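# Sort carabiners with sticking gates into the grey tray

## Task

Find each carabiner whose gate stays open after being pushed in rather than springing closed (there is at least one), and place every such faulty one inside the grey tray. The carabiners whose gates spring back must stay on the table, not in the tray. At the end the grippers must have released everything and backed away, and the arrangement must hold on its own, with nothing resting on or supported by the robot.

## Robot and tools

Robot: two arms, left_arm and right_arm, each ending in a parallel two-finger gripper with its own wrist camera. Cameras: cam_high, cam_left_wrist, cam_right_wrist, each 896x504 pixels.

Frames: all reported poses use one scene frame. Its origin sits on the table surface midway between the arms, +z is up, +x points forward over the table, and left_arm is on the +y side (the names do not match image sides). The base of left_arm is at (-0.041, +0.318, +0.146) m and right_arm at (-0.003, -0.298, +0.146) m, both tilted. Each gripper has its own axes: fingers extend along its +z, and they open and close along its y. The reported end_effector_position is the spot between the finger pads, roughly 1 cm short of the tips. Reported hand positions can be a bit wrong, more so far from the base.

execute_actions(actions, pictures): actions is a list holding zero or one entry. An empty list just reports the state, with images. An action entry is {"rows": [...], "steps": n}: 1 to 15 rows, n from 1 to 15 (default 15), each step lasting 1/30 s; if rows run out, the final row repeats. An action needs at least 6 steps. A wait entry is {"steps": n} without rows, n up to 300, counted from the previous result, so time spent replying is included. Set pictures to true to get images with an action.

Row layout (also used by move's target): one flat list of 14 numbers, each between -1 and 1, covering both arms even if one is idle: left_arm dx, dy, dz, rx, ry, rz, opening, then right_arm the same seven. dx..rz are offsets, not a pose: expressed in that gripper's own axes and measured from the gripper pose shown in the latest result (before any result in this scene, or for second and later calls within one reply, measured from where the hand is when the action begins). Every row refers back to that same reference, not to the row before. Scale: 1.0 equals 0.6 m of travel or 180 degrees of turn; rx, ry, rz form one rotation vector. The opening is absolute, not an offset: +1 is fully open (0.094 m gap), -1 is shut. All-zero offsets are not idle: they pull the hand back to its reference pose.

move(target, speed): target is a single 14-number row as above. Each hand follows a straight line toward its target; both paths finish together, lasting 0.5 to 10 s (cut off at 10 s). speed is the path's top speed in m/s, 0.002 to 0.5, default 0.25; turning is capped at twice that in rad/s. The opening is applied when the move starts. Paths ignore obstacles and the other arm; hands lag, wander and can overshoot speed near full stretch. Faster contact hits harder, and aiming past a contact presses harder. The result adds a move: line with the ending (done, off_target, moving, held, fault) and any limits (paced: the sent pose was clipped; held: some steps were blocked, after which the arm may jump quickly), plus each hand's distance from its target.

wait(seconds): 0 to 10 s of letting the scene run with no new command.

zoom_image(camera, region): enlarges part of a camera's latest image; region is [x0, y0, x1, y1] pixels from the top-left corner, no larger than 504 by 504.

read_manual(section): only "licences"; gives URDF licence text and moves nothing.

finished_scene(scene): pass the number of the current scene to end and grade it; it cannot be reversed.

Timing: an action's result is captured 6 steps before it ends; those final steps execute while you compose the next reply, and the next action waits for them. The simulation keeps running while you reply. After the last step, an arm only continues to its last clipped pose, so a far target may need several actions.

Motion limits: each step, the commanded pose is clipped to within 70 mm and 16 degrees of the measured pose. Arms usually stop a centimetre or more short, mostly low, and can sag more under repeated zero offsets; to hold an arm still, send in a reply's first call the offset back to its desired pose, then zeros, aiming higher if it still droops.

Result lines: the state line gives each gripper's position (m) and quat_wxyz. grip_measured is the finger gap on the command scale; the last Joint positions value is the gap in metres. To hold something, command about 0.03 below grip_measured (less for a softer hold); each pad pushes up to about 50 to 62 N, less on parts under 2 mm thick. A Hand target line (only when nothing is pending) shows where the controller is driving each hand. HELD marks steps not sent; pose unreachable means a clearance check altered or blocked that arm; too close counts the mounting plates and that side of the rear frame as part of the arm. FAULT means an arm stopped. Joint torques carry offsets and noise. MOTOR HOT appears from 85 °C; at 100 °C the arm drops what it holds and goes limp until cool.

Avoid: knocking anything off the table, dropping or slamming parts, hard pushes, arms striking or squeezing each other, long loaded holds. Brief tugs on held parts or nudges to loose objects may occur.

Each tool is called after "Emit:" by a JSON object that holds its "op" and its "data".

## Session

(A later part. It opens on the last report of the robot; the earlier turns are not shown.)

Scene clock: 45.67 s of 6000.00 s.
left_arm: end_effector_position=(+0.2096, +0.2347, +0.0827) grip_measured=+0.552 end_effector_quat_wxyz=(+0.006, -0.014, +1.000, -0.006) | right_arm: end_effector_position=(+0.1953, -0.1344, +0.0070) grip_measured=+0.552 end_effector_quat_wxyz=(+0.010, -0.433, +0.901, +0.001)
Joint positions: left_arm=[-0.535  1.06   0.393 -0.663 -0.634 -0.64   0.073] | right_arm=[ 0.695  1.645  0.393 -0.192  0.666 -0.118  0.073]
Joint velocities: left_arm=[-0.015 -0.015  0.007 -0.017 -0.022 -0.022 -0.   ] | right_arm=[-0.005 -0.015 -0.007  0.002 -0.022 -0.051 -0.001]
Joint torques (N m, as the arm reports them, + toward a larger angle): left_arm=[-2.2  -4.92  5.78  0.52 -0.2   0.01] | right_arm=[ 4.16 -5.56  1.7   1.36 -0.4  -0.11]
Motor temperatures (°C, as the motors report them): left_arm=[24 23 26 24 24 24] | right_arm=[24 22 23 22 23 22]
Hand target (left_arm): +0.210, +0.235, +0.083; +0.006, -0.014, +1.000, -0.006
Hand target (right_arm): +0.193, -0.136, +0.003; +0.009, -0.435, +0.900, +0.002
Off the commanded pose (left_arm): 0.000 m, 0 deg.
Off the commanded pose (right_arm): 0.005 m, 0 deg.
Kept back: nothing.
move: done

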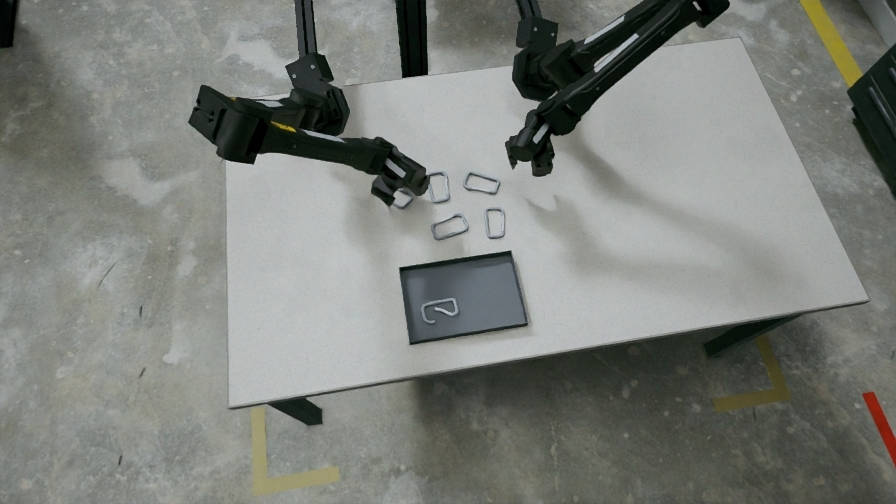

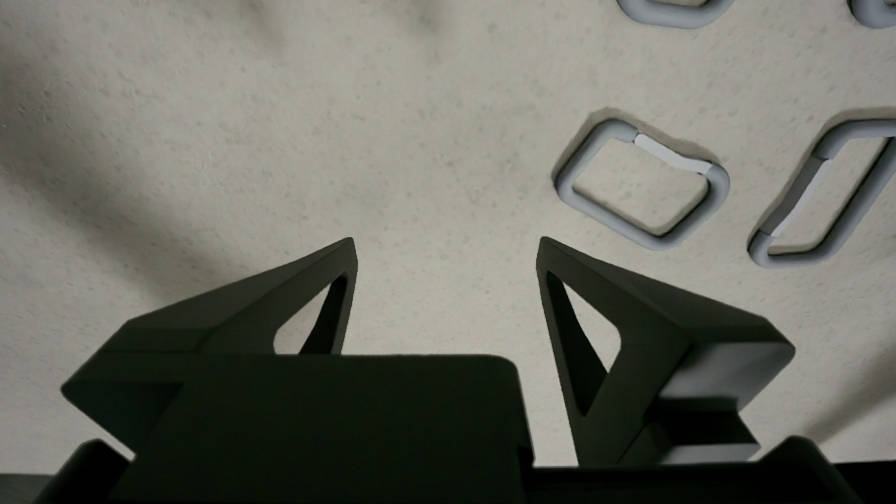

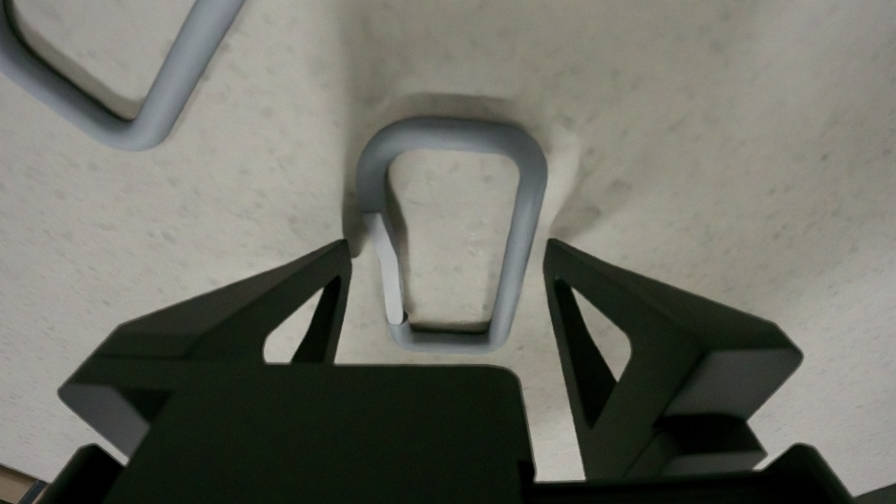

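Emit:
{"op": "execute_actions", "data": {"actions": [{"rows":[[0,0,0,0,0,0,0.55,0,0,0.006,0,0,0,0.42],[0,0,0,0,0,0,0.55,0,0,0.006,0,0,0,0.32],[0,0,0,0,0,0,0.55,0,0,0.006,0,0,0,0.24],[0,0,0,0,0,0,0.55,0,0,0.006,0,0,0,0.18],[0,0,0,0,0,0,0.55,0,0,0.006,0,0,0,0.13],[0,0,0,0,0,0,0.55,0,0,0.006,0,0,0,0.08],[0,0,0,0,0,0,0.55,0,0,0.006,0,0,0,0.03],[0,0,0,0,0,0,0.55,0,0,0.006,0,0,0,-0.02],[0,0,0,0,0,0,0.55,0,0,0.006,0,0,0,-0.07],[0,0,0,0,0,0,0.55,0,0,0.006,0,0,0,-0.12],[0,0,0,0,0,0,0.55,0,0,0.006,0,0,0,-0.17],[0,0,0,0,0,0,0.55,0,0,0.006,0,0,0,-0.21],[0,0,0,0,0,0,0.55,0,0,0.006,0,0,0,-0.24]],"steps":15}]}}

Emit:
{"op": "wait", "data": {"seconds": 0.25}}

Scene clock: 46.27 s of 6000.00 s.
left_arm: end_effector_position=(+0.2096, +0.2347, +0.0827) grip_measured=+0.552 end_effector_quat_wxyz=(+0.006, -0.014, +1.000, -0.006) | right_arm: end_effector_position=(+0.1954, -0.1343, +0.0070) grip_measured=-0.038 end_effector_quat_wxyz=(+0.011, -0.434, +0.901, +0.001)
Joint positions: left_arm=[-0.535  1.06   0.393 -0.663 -0.634 -0.64   0.073] | right_arm=[ 0.695  1.645  0.393 -0.191  0.666 -0.12   0.045]
Joint velocities: left_arm=[-0.005 -0.015  0.007 -0.012  0.022 -0.007  0.001] | right_arm=[-0.005 -0.005 -0.002  0.007 -0.007  0.066 -0.048]
Joint torques (N m, as the arm reports them, + toward a larger angle): left_arm=[-2.21 -4.94  5.77  0.51 -0.2   0.01] | right_arm=[ 4.17 -5.45  2.11  1.35 -0.29 -0.06]
Motor temperatures (°C, as the motors report them): left_arm=[24 23 26 24 24 24] | right_arm=[24 22 23 22 23 22]
Steps of this call (steps 1 to 9: nothing new was sent; steps 10 to 18: the first 9 steps of this action). Readings (end_effector_position):
10: left_arm (+0.2096, +0.2347, +0.0827) | right_arm (+0.1954, -0.1343, +0.0070)
11: left_arm (+0.2096, +0.2347, +0.0827) | right_arm (+0.1954, -0.1343, +0.0070)
13: left_arm (+0.2096, +0.2347, +0.0827) | right_arm (+0.1954, -0.1343, +0.0070)
17: left_arm (+0.2096, +0.2347, +0.0827) | right_arm (+0.1954, -0.1343, +0.0070)
18: the state above

Scene clock: 46.73 s of 6000.00 s.
left_arm: end_effector_position=(+0.2096, +0.2347, +0.0827) grip_measured=+0.552 end_effector_quat_wxyz=(+0.006, -0.014, +1.000, -0.006) | right_arm: end_effector_position=(+0.1954, -0.1343, +0.0070) grip_measured=-0.230 end_effector_quat_wxyz=(+0.011, -0.434, +0.901, +0.001)
Joint positions: left_arm=[-0.535  1.06   0.393 -0.663 -0.634 -0.64   0.073] | right_arm=[ 0.695  1.645  0.393 -0.191  0.666 -0.121  0.036]
Joint velocities: left_arm=[ 0.005 -0.005 -0.002  0.007 -0.007  0.007  0.   ] | right_arm=[ 0.005 -0.015  0.002 -0.007 -0.007 -0.051  0.   ]
Joint torques (N m, as the arm reports them, + toward a larger angle): left_arm=[-2.2  -4.97  5.78  0.53 -0.2   0.01] | right_arm=[ 4.14 -5.14  2.19  1.3  -0.28 -0.05]
Motor temperatures (°C, as the motors report them): left_arm=[24 23 26 24 24 24] | right_arm=[24 22 23 22 23 22]
Hand target (left_arm): +0.210, +0.235, +0.083; +0.006, -0.014, +1.000, -0.006
Hand target (right_arm): +0.195, -0.134, +0.004; +0.010, -0.433, +0.901, +0.001
Off the commanded pose (left_arm): 0.000 m, 0 deg.
Off the commanded pose (right_arm): 0.004 m, 0 deg.
Kept back: nothing.
Steps of this call (steps 1 to 6: the last 6 steps of your previous action; steps 7 to 14: nothing new was sent). Readings (end_effector_position):
1: left_arm (+0.2096, +0.2347, +0.0827) | right_arm (+0.1954, -0.1343, +0.0070)
2: left_arm (+0.2096, +0.2347, +0.0827) | right_arm (+0.1954, -0.1343, +0.0070)
4: left_arm (+0.2096, +0.2347, +0.0827) | right_arm (+0.1954, -0.1343, +0.0070)
8: left_arm (+0.2096, +0.2347, +0.0827) | right_arm (+0.1954, -0.1343, +0.0070)
14: the state above

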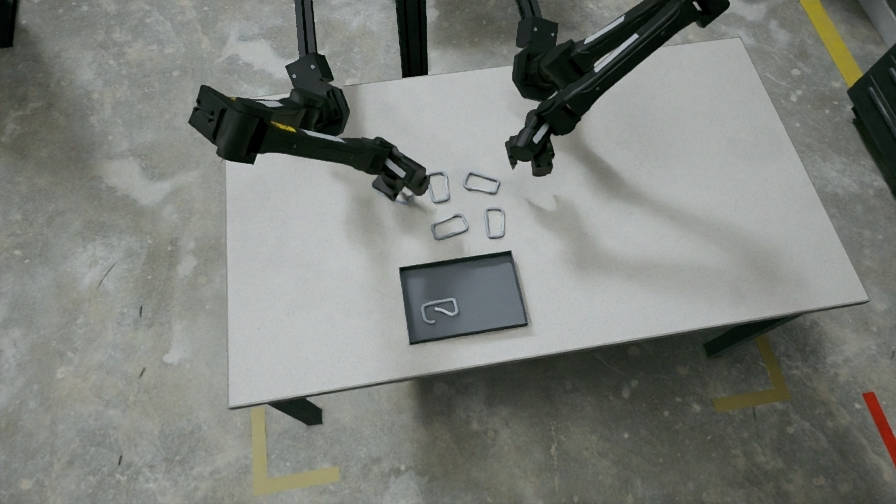

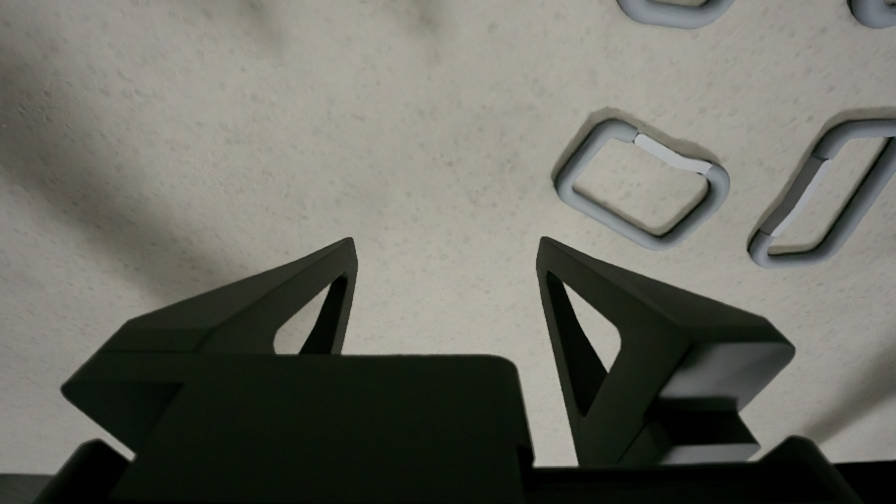

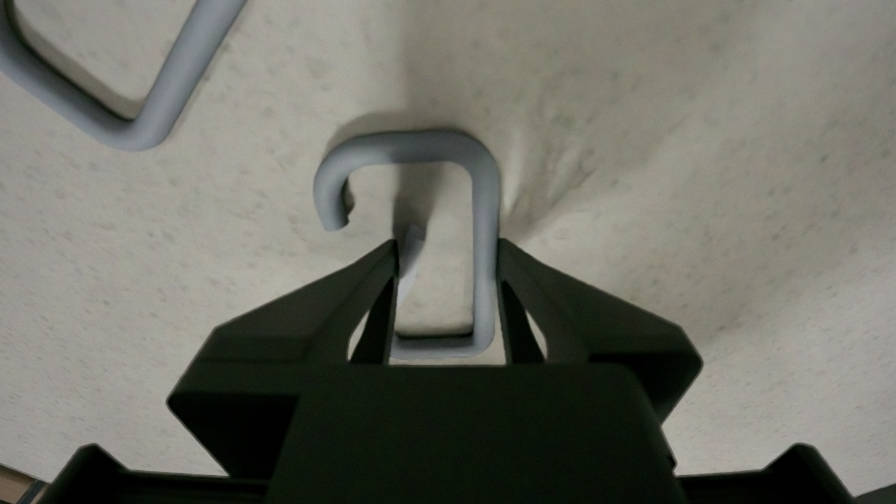

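Emit:
{"op": "execute_actions", "data": {"actions": [{"rows":[[0,0,0,0,0,0,0.55,0,0,0.003,0,0,0,-0.15],[0,0,0,0,0,0,0.55,0,0,0.003,0,0,0,-0.08],[0,0,0,0,0,0,0.55,0,0,0.003,0,0,0,0.0],[0,0,0,0,0,0,0.55,0,0,0.003,0,0,0,0.08],[0,0,0,0,0,0,0.55,0,0,0.003,0,0,0,0.16],[0,0,0,0,0,0,0.55,0,0,0.003,0,0,0,0.24]],"steps":8}]}}

Emit:
{"op": "wait", "data": {"seconds": 0.25}}

Scene clock: 47.00 s of 6000.00 s.
left_arm: end_effector_position=(+0.2096, +0.2347, +0.0827) grip_measured=+0.552 end_effector_quat_wxyz=(+0.006, -0.014, +1.000, -0.006) | right_arm: end_effector_position=(+0.1954, -0.1343, +0.0070) grip_measured=-0.108 end_effector_quat_wxyz=(+0.011, -0.434, +0.901, +0.001)
Joint positions: left_arm=[-0.535  1.06   0.393 -0.663 -0.634 -0.64   0.073] | right_arm=[ 0.695  1.645  0.393 -0.191  0.666 -0.121  0.042]
Joint velocities: left_arm=[-0.005  0.005  0.017 -0.012 -0.051  0.037  0.   ] | right_arm=[ 0.005 -0.015 -0.017 -0.007 -0.051  0.037  0.061]
Joint torques (N m, as the arm reports them, + toward a larger angle): left_arm=[-2.22 -4.91  5.78  0.51 -0.2   0.01] | right_arm=[ 4.14 -5.91  2.25  0.98 -0.27 -0.03]
Motor temperatures (°C, as the motors report them): left_arm=[24 23 26 24 24 24] | right_arm=[24 22 23 22 23 22]
Steps of this call (steps 1 to 6: nothing new was sent; steps 7 to 8: the first 2 steps of this action). Readings (end_effector_position):
7: left_arm (+0.2096, +0.2347, +0.0827) | right_arm (+0.1954, -0.1343, +0.0070)
8: the state above

Scene clock: 47.47 s of 6000.00 s.
left_arm: end_effector_position=(+0.2096, +0.2347, +0.0827) grip_measured=+0.552 end_effector_quat_wxyz=(+0.006, -0.014, +1.000, -0.006) | right_arm: end_effector_position=(+0.1954, -0.1343, +0.0070) grip_measured=+0.240 end_effector_quat_wxyz=(+0.011, -0.434, +0.901, +0.001)
Joint positions: left_arm=[-0.535  1.06   0.393 -0.663 -0.634 -0.64   0.073] | right_arm=[ 0.695  1.645  0.393 -0.191  0.666 -0.121  0.058]
Joint velocities: left_arm=[-0.005 -0.005 -0.002  0.007 -0.022  0.037  0.001] | right_arm=[-0.005 -0.015  0.007  0.002  0.007  0.051 -0.001]
Joint torques (N m, as the arm reports them, + toward a larger angle): left_arm=[-2.19 -4.94  5.79  0.52 -0.2   0.01] | right_arm=[ 4.56 -5.83  2.17  0.93 -0.26 -0.01]
Motor temperatures (°C, as the motors report them): left_arm=[24 23 26 24 24 24] | right_arm=[24 22 23 22 23 22]
Hand target (left_arm): +0.210, +0.235, +0.083; +0.006, -0.014, +1.000, -0.006
Hand target (right_arm): +0.195, -0.134, +0.005; +0.011, -0.434, +0.901, +0.001
Off the commanded pose (left_arm): 0.000 m, 0 deg.
Off the commanded pose (right_arm): 0.002 m, 0 deg.
Kept back: nothing.
Steps of this call (steps 1 to 6: the last 6 steps of your previous action; steps 7 to 14: nothing new was sent). Readings (end_effector_position):
1: left_arm (+0.2096, +0.2347, +0.0827) | right_arm (+0.1954, -0.1343, +0.0070)
2: left_arm (+0.2096, +0.2347, +0.0827) | right_arm (+0.1954, -0.1343, +0.0070)
4: left_arm (+0.2096, +0.2347, +0.0827) | right_arm (+0.1954, -0.1343, +0.0070)
8: left_arm (+0.2096, +0.2347, +0.0827) | right_arm (+0.1954, -0.1343, +0.0070)
14: the state above

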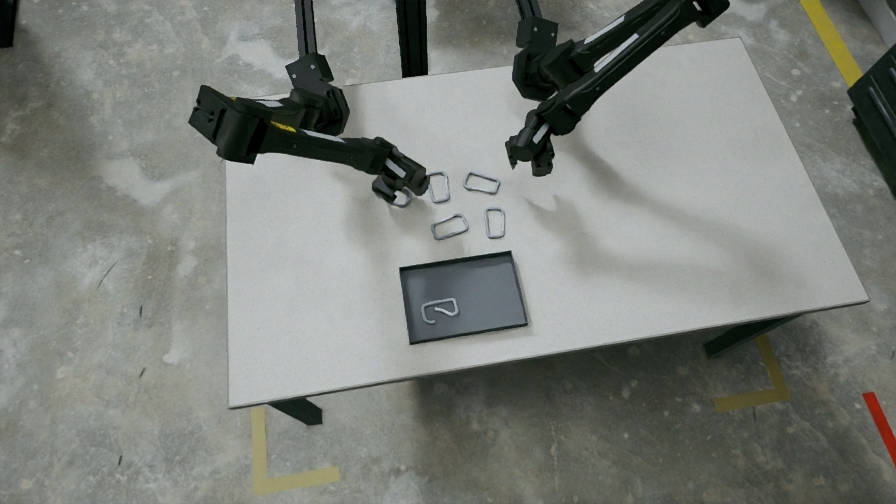

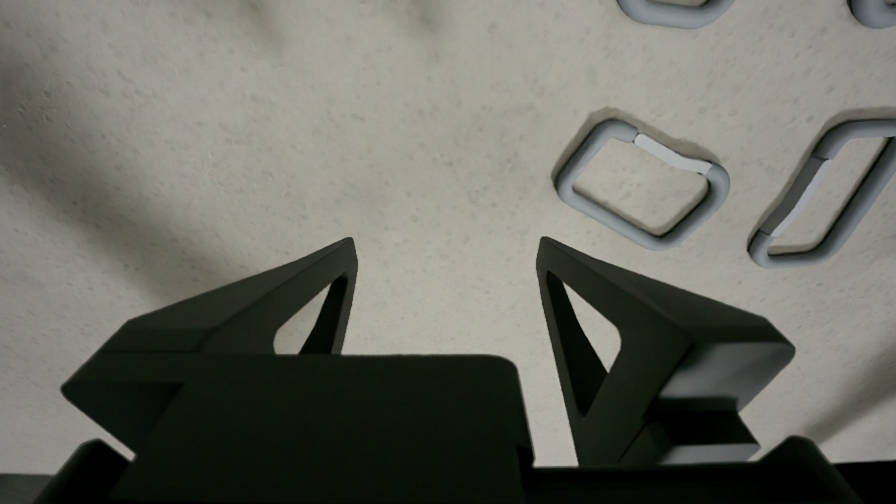

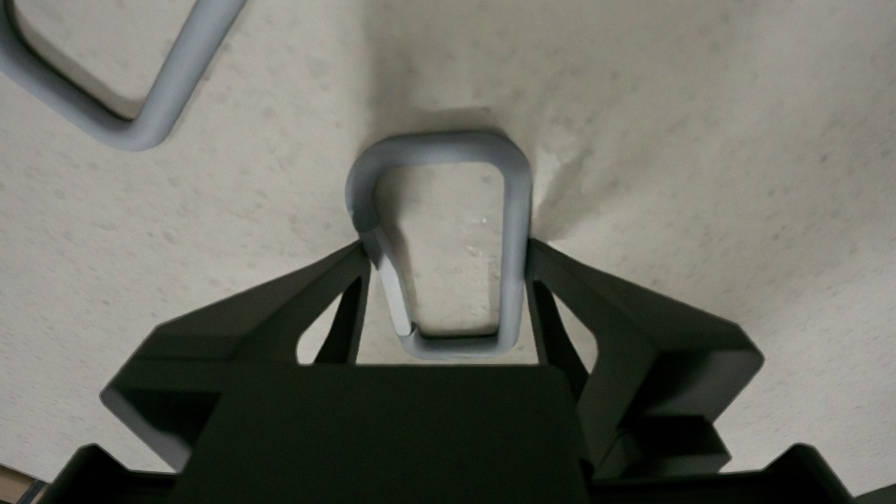

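Emit:
{"op": "move", "data": {"target": [0,-0.2,0,0,0,0,0.6,0,0,-0.115,0,0,0,0.8], "speed": 0.2}}

Emit:
{"op": "move", "data": {"target": [0,-0.21,0.03,0,0,0,0.6,0.22,-0.207,-0.133,0,0,0,0.8], "speed": 0.3}}

Scene clock: 48.97 s of 6000.00 s.
left_arm: end_effector_position=(+0.2023, +0.1245, +0.0792) grip_measured=+0.598 end_effector_quat_wxyz=(-0.003, -0.002, +1.000, +0.004) | right_arm: end_effector_position=(+0.1812, -0.1485, +0.0647) grip_measured=+0.797 end_effector_quat_wxyz=(-0.003, -0.443, +0.896, -0.006)
Joint positions: left_arm=[-0.787  1.485  0.592 -0.662 -0.668 -0.952  0.075] | right_arm=[ 0.853  1.445  0.399 -0.562  0.675  0.084  0.084]
Joint velocities: left_arm=[-0.005 -0.005 -0.007 -0.002  0.037 -0.037  0.001] | right_arm=[-0.005 -0.015 -0.007  0.007 -0.051 -0.022  0.   ]
Joint torques (N m, as the arm reports them, + toward a larger angle): left_arm=[-5.19 -7.58  7.69  0.67 -0.4  -0.04] | right_arm=[ 5.15 -5.63  6.14 -0.17 -0.07  0.14]
Motor temperatures (°C, as the motors report them): left_arm=[24 23 26 24 24 24] | right_arm=[24 22 23 22 23 22]
Hand target (left_arm): +0.212, +0.116, +0.084; +0.005, -0.013, +1.000, -0.004
Hand target (right_arm): +0.195, -0.136, +0.075; +0.012, -0.434, +0.901, +0.000
Off the commanded pose (left_arm): 0.015 m, 2 deg.
Off the commanded pose (right_arm): 0.022 m, 2 deg.
Kept back: nothing.
move: off_target (left_arm, right_arm)

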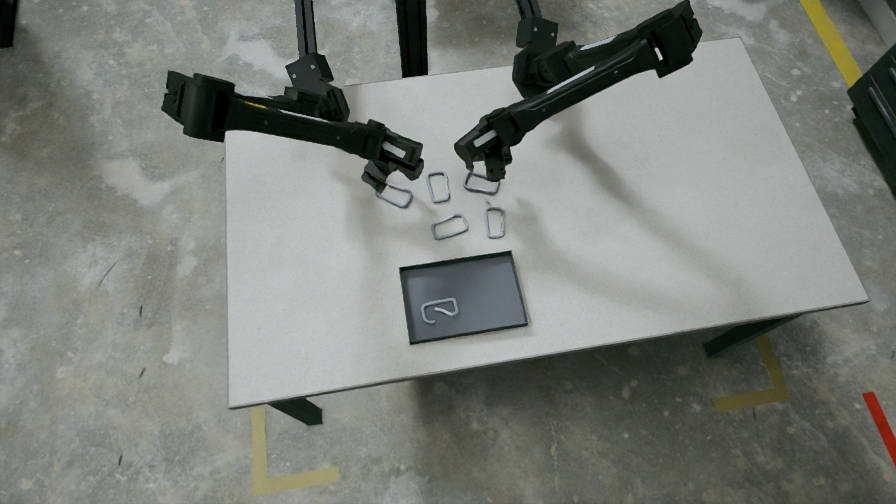

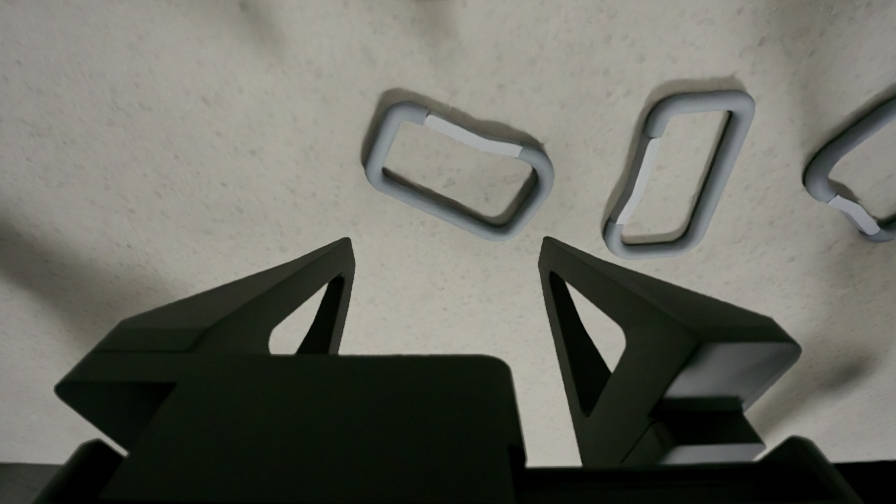

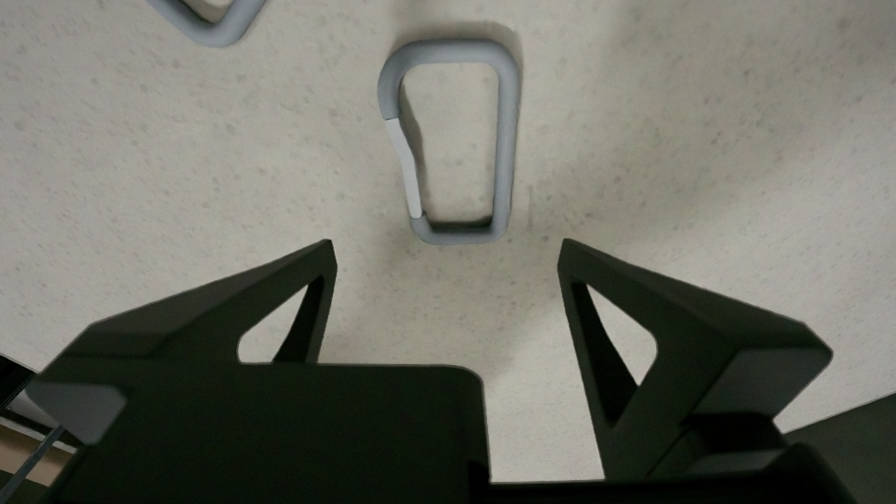

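Scene clock: 50.37 s of 6000.00 s.
left_arm: end_effector_position=(+0.1982, +0.0080, +0.0557) grip_measured=+0.598 end_effector_quat_wxyz=(-0.005, +0.001, +1.000, +0.011) | right_arm: end_effector_position=(+0.1847, -0.3218, +0.1322) grip_measured=+0.797 end_effector_quat_wxyz=(-0.011, -0.442, +0.897, -0.005)
Joint positions: left_arm=[-0.895  1.855  0.862 -0.664 -0.667 -1.092  0.075] | right_arm=[ 0.479  0.414  0.295 -1.219  0.63  -0.374  0.084]
Joint velocities: left_arm=[-0.005  0.005 -0.012 -0.007 -0.007 -0.007  0.   ] | right_arm=[ 0.024 -0.005  0.002 -0.002 -0.066 -0.007 -0.   ]
Joint torques (N m, as the arm reports them, + toward a larger angle): left_arm=[ -7.21 -10.91   7.29  -0.02  -0.11  -0.02] | right_arm=[-1.36  1.69  8.83 -0.29 -0.41 -0.1 ]
Motor temperatures (°C, as the motors report them): left_arm=[24 23 26 24 24 24] | right_arm=[24 22 23 22 23 22]
Hand target (left_arm): +0.202, -0.001, +0.060; -0.004, -0.003, +1.000, +0.005
Hand target (right_arm): +0.197, -0.324, +0.143; -0.004, -0.443, +0.897, -0.003
Off the commanded pose (left_arm): 0.011 m, 1 deg.
Off the commanded pose (right_arm): 0.022 m, 1 deg.
Kept back: nothing.
move: off_target (left_arm, right_arm)

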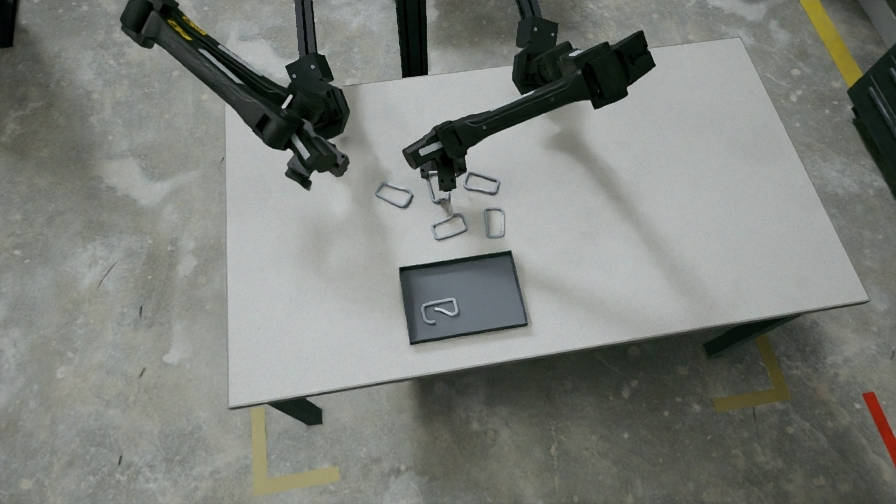

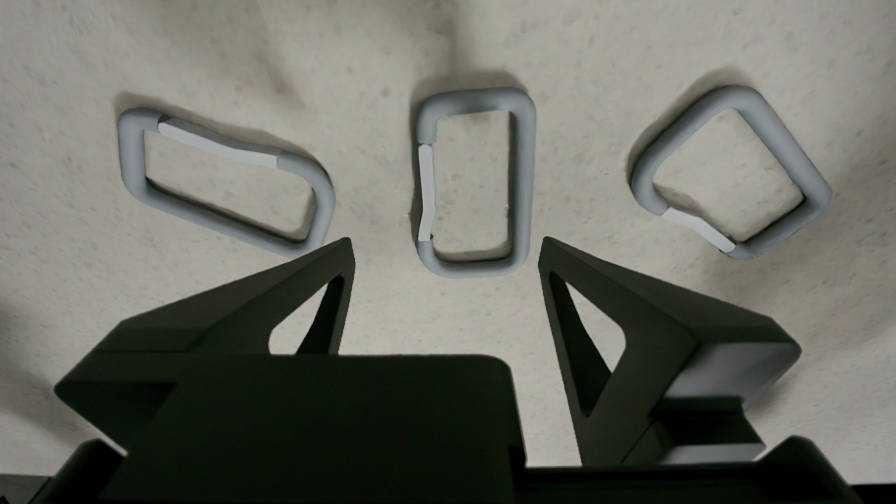

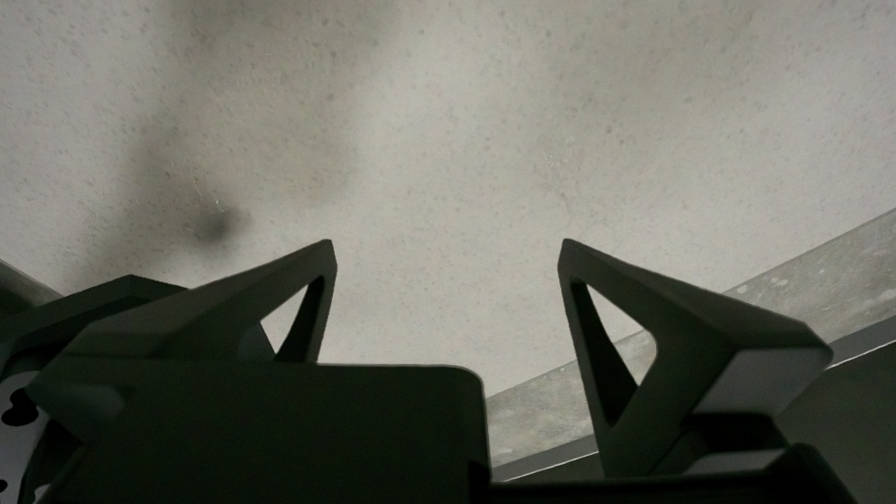

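Emit:
{"op": "move", "data": {"target": [-0.005,-0.035,0.05,0.008,-0.003,0,0.6,0,0,0,0,0,0,0.8], "speed": 0.08}}

Scene clock: 51.40 s of 6000.00 s.
left_arm: end_effector_position=(+0.1904, -0.0038, +0.0264) grip_measured=+0.598 end_effector_quat_wxyz=(-0.003, +0.010, +1.000, +0.005) | right_arm: end_effector_position=(+0.1847, -0.3218, +0.1322) grip_measured=+0.797 end_effector_quat_wxyz=(-0.011, -0.443, +0.896, -0.005)
Joint positions: left_arm=[-0.873  1.936  0.862 -0.552 -0.667 -1.039  0.075] | right_arm=[ 0.479  0.414  0.295 -1.219  0.63  -0.376  0.084]
Joint velocities: left_arm=[ 0.005 -0.005 -0.007 -0.007  0.022 -0.007 -0.   ] | right_arm=[ 0.005 -0.015 -0.012 -0.002 -0.007  0.007 -0.001]
Joint torques (N m, as the arm reports them, + toward a larger angle): left_arm=[ -5.88 -10.48   6.91   0.85  -0.13   0.03] | right_arm=[-1.01  1.48  6.32  0.46 -0.25  0.03]
Motor temperatures (°C, as the motors report them): left_arm=[24 23 26 24 24 24] | right_arm=[24 22 23 22 23 22]
Hand target (left_arm): +0.201, -0.012, +0.025; -0.001, +0.001, +1.000, -0.002
Hand target (right_arm): +0.185, -0.322, +0.132; -0.011, -0.442, +0.897, -0.005
Off the commanded pose (left_arm): 0.013 m, 1 deg.
Off the commanded pose (right_arm): 0.000 m, 0 deg.
Kept back: nothing.
move: off_target (left_arm)

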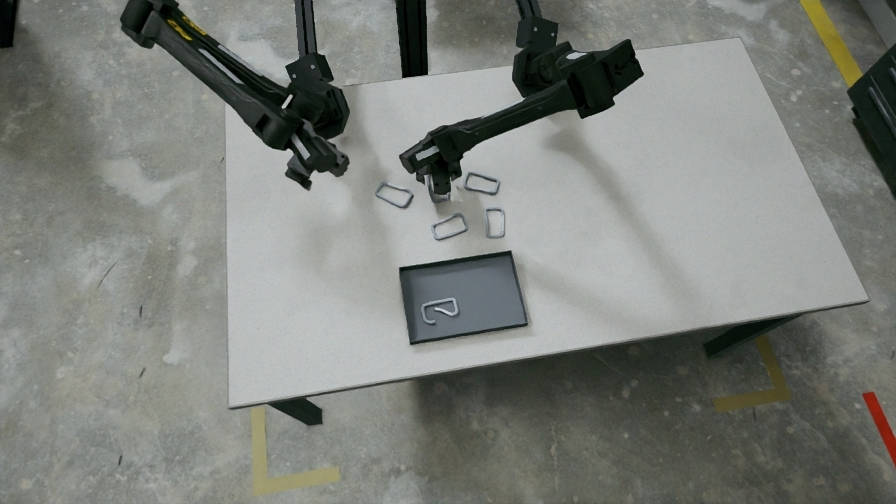

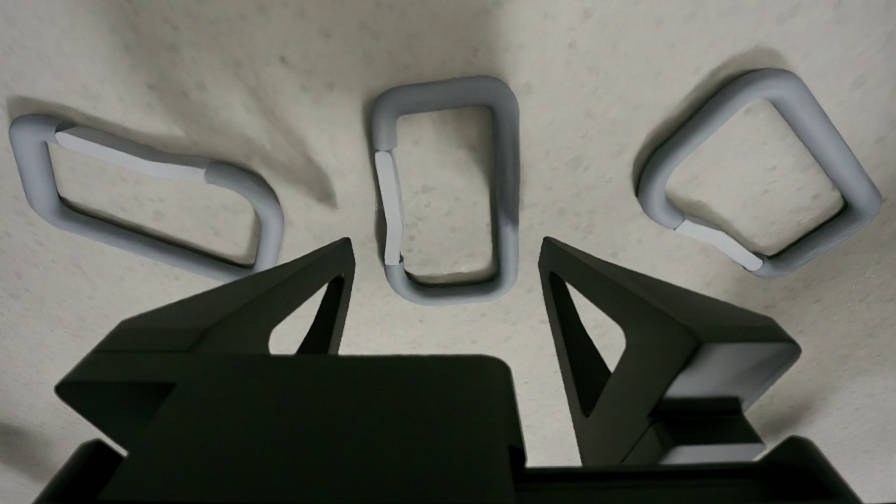

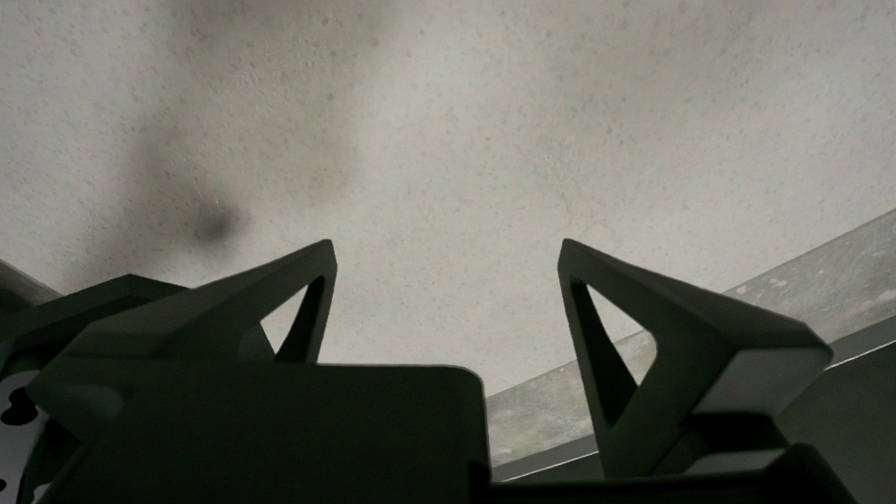

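Emit:
{"op": "move", "data": {"target": [-0.03,-0.014,0.032,0,0,-0.006,0.6,0,0,0,0,0,0,0.8], "speed": 0.05}}

Scene clock: 52.53 s of 6000.00 s.
left_arm: end_effector_position=(+0.1993, -0.0052, +0.0109) grip_measured=+0.598 end_effector_quat_wxyz=(-0.006, +0.007, +1.000, +0.008) | right_arm: end_effector_position=(+0.1846, -0.3218, +0.1321) grip_measured=+0.797 end_effector_quat_wxyz=(-0.011, -0.444, +0.896, -0.005)
Joint positions: left_arm=[-0.836  1.965  0.88  -0.522 -0.667 -1.003  0.075] | right_arm=[ 0.479  0.414  0.295 -1.219  0.63  -0.376  0.084]
Joint velocities: left_arm=[-0.005  0.005 -0.007 -0.007 -0.066  0.037  0.001] | right_arm=[-0.005 -0.005  0.002 -0.012 -0.11   0.007 -0.001]
Joint torques (N m, as the arm reports them, + toward a larger angle): left_arm=[ -6.89 -10.85   6.64   0.85  -0.3    0.11] | right_arm=[-1.    1.22  6.28  0.53 -0.26  0.04]
Motor temperatures (°C, as the motors report them): left_arm=[24 23 26 24 24 24] | right_arm=[24 22 23 22 23 22]
Hand target (left_arm): +0.208, -0.012, +0.007; -0.003, +0.000, +1.000, +0.005
Hand target (right_arm): +0.185, -0.322, +0.132; -0.011, -0.444, +0.896, -0.005
Off the commanded pose (left_arm): 0.012 m, 1 deg.
Off the commanded pose (right_arm): 0.000 m, 0 deg.
Kept back: nothing.
move: off_target (left_arm)

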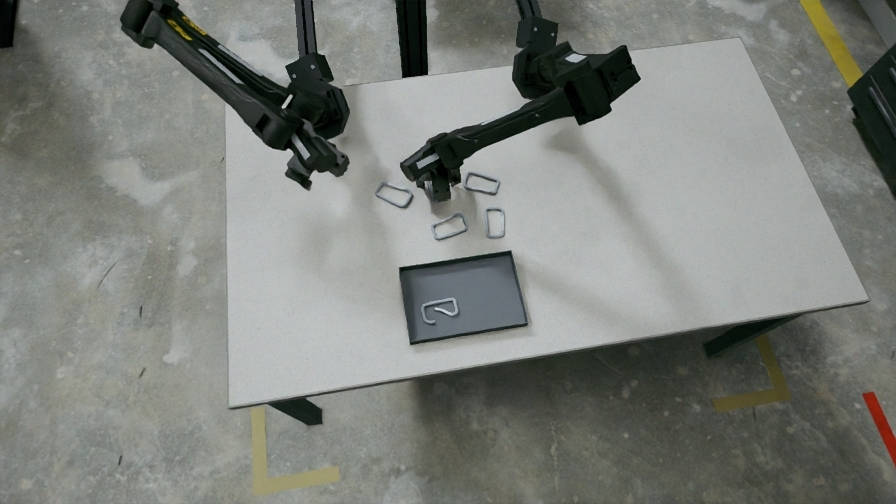

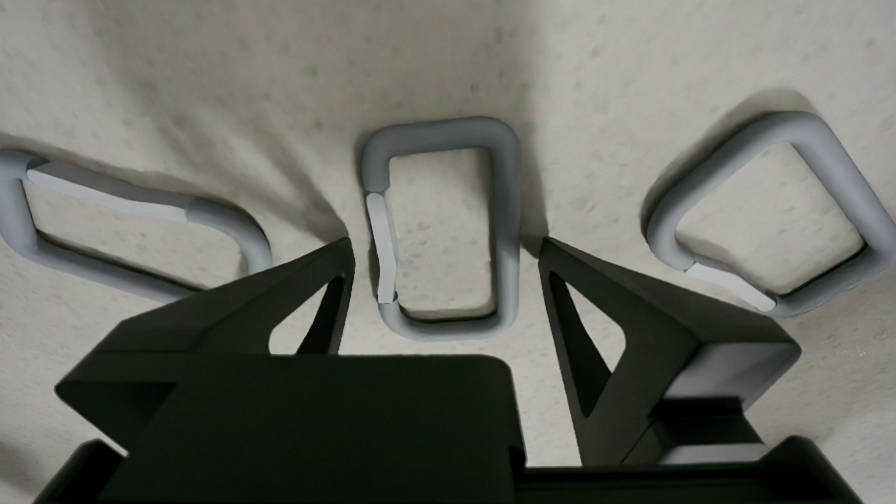

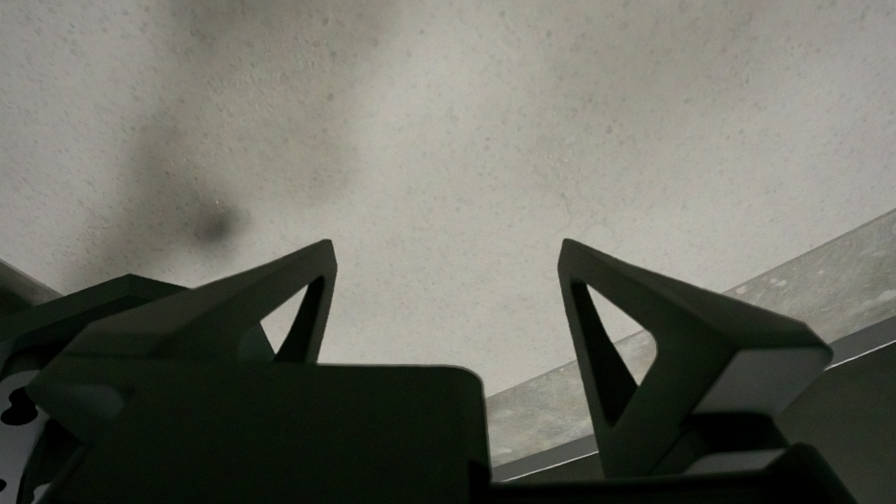

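Emit:
{"op": "execute_actions", "data": {"actions": [{"rows":[[0,0,0.004,0,0,0,0.45,0,0,0,0,0,0,0.8],[0,0,0.004,0,0,0,0.33,0,0,0,0,0,0,0.8],[0,0,0.004,0,0,0,0.24,0,0,0,0,0,0,0.8],[0,0,0.004,0,0,0,0.17,0,0,0,0,0,0,0.8],[0,0,0.004,0,0,0,0.12,0,0,0,0,0,0,0.8],[0,0,0.004,0,0,0,0.07,0,0,0,0,0,0,0.8],[0,0,0.004,0,0,0,0.02,0,0,0,0,0,0,0.8],[0,0,0.004,0,0,0,-0.03,0,0,0,0,0,0,0.8],[0,0,0.004,0,0,0,-0.08,0,0,0,0,0,0,0.8],[0,0,0.004,0,0,0,-0.13,0,0,0,0,0,0,0.8],[0,0,0.004,0,0,0,-0.18,0,0,0,0,0,0,0.8],[0,0,0.004,0,0,0,-0.23,0,0,0,0,0,0,0.8],[0,0,0.004,0,0,0,-0.27,0,0,0,0,0,0,0.8]],"steps":15}]}}

Emit:
{"op": "wait", "data": {"seconds": 0.25}}

Scene clock: 53.17 s of 6000.00 s.
left_arm: end_effector_position=(+0.1994, -0.0053, +0.0109) grip_measured=-0.049 end_effector_quat_wxyz=(-0.006, +0.007, +1.000, +0.008) | right_arm: end_effector_position=(+0.1847, -0.3218, +0.1322) grip_measured=+0.797 end_effector_quat_wxyz=(-0.011, -0.443, +0.896, -0.005)
Joint positions: left_arm=[-0.836  1.965  0.88  -0.522 -0.667 -1.002  0.045] | right_arm=[ 0.479  0.414  0.295 -1.219  0.63  -0.376  0.084]
Joint velocities: left_arm=[-0.015 -0.005 -0.017 -0.007  0.022 -0.066 -0.045] | right_arm=[ 0.005 -0.024 -0.012 -0.007 -0.022  0.007 -0.002]
Joint torques (N m, as the arm reports them, + toward a larger angle): left_arm=[ -7.84 -10.7    4.08   0.81  -0.27   0.01] | right_arm=[-1.15  1.33  6.27  0.48 -0.24  0.03]
Motor temperatures (°C, as the motors report them): left_arm=[24 23 26 24 24 24] | right_arm=[24 22 23 22 23 22]
Steps of this call (steps 1 to 10: nothing new was sent; steps 11 to 19: the first 9 steps of this action). Readings (end_effector_position):
11: left_arm (+0.1993, -0.0052, +0.0109) | right_arm (+0.1847, -0.3218, +0.1322)
12: left_arm (+0.1993, -0.0052, +0.0109) | right_arm (+0.1847, -0.3218, +0.1322)
14: left_arm (+0.1993, -0.0052, +0.0109) | right_arm (+0.1847, -0.3218, +0.1322)
18: left_arm (+0.1994, -0.0053, +0.0109) | right_arm (+0.1847, -0.3218, +0.1322)
19: the state above

Scene clock: 53.63 s of 6000.00 s.
left_arm: end_effector_position=(+0.1994, -0.0053, +0.0109) grip_measured=-0.261 end_effector_quat_wxyz=(-0.006, +0.007, +1.000, +0.008) | right_arm: end_effector_position=(+0.1847, -0.3218, +0.1322) grip_measured=+0.797 end_effector_quat_wxyz=(-0.011, -0.443, +0.896, -0.005)
Joint positions: left_arm=[-0.836  1.965  0.88  -0.522 -0.667 -1.002  0.035] | right_arm=[ 0.479  0.414  0.295 -1.219  0.63  -0.376  0.084]
Joint velocities: left_arm=[ 0.005  0.005 -0.002  0.007  0.051 -0.007  0.001] | right_arm=[-0.005 -0.005 -0.002 -0.007 -0.022  0.081 -0.   ]
Joint torques (N m, as the arm reports them, + toward a larger angle): left_arm=[ -7.49 -11.26   4.23   0.76  -0.24   0.04] | right_arm=[-1.32  1.15  6.29  0.44 -0.26  0.02]
Motor temperatures (°C, as the motors report them): left_arm=[24 23 26 24 24 24] | right_arm=[24 22 23 22 23 22]
Hand target (left_arm): +0.199, -0.005, +0.009; -0.006, +0.007, +1.000, +0.008
Hand target (right_arm): +0.185, -0.322, +0.132; -0.011, -0.443, +0.896, -0.005
Off the commanded pose (left_arm): 0.002 m, 0 deg.
Off the commanded pose (right_arm): 0.000 m, 0 deg.
Kept back: nothing.
Steps of this call (steps 1 to 6: the last 6 steps of your previous action; steps 7 to 14: nothing new was sent). Readings (end_effector_position):
1: left_arm (+0.1994, -0.0053, +0.0109) | right_arm (+0.1847, -0.3218, +0.1322)
2: left_arm (+0.1994, -0.0053, +0.0109) | right_arm (+0.1847, -0.3218, +0.1322)
4: left_arm (+0.1994, -0.0053, +0.0109) | right_arm (+0.1847, -0.3218, +0.1322)
8: left_arm (+0.1994, -0.0053, +0.0109) | right_arm (+0.1847, -0.3218, +0.1322)
14: the state above

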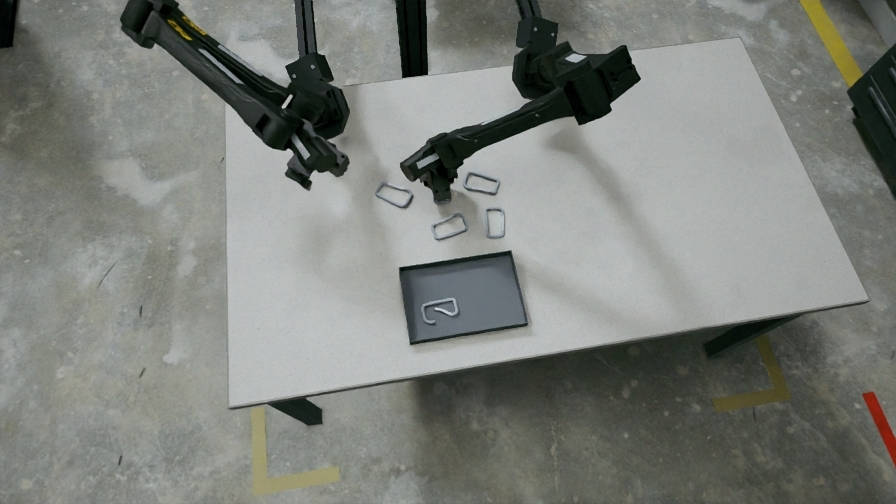

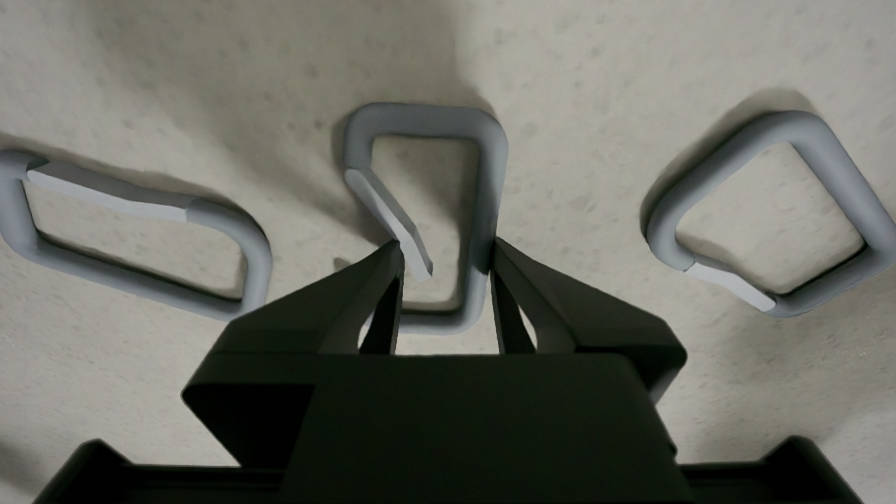

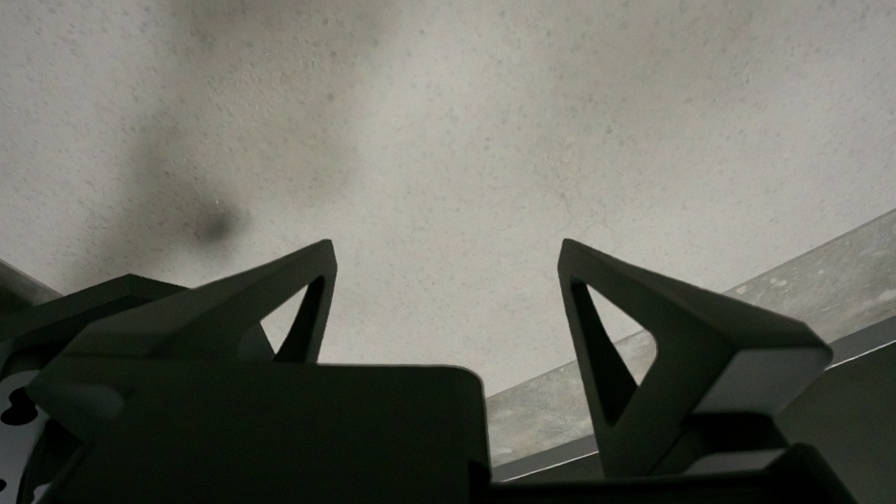

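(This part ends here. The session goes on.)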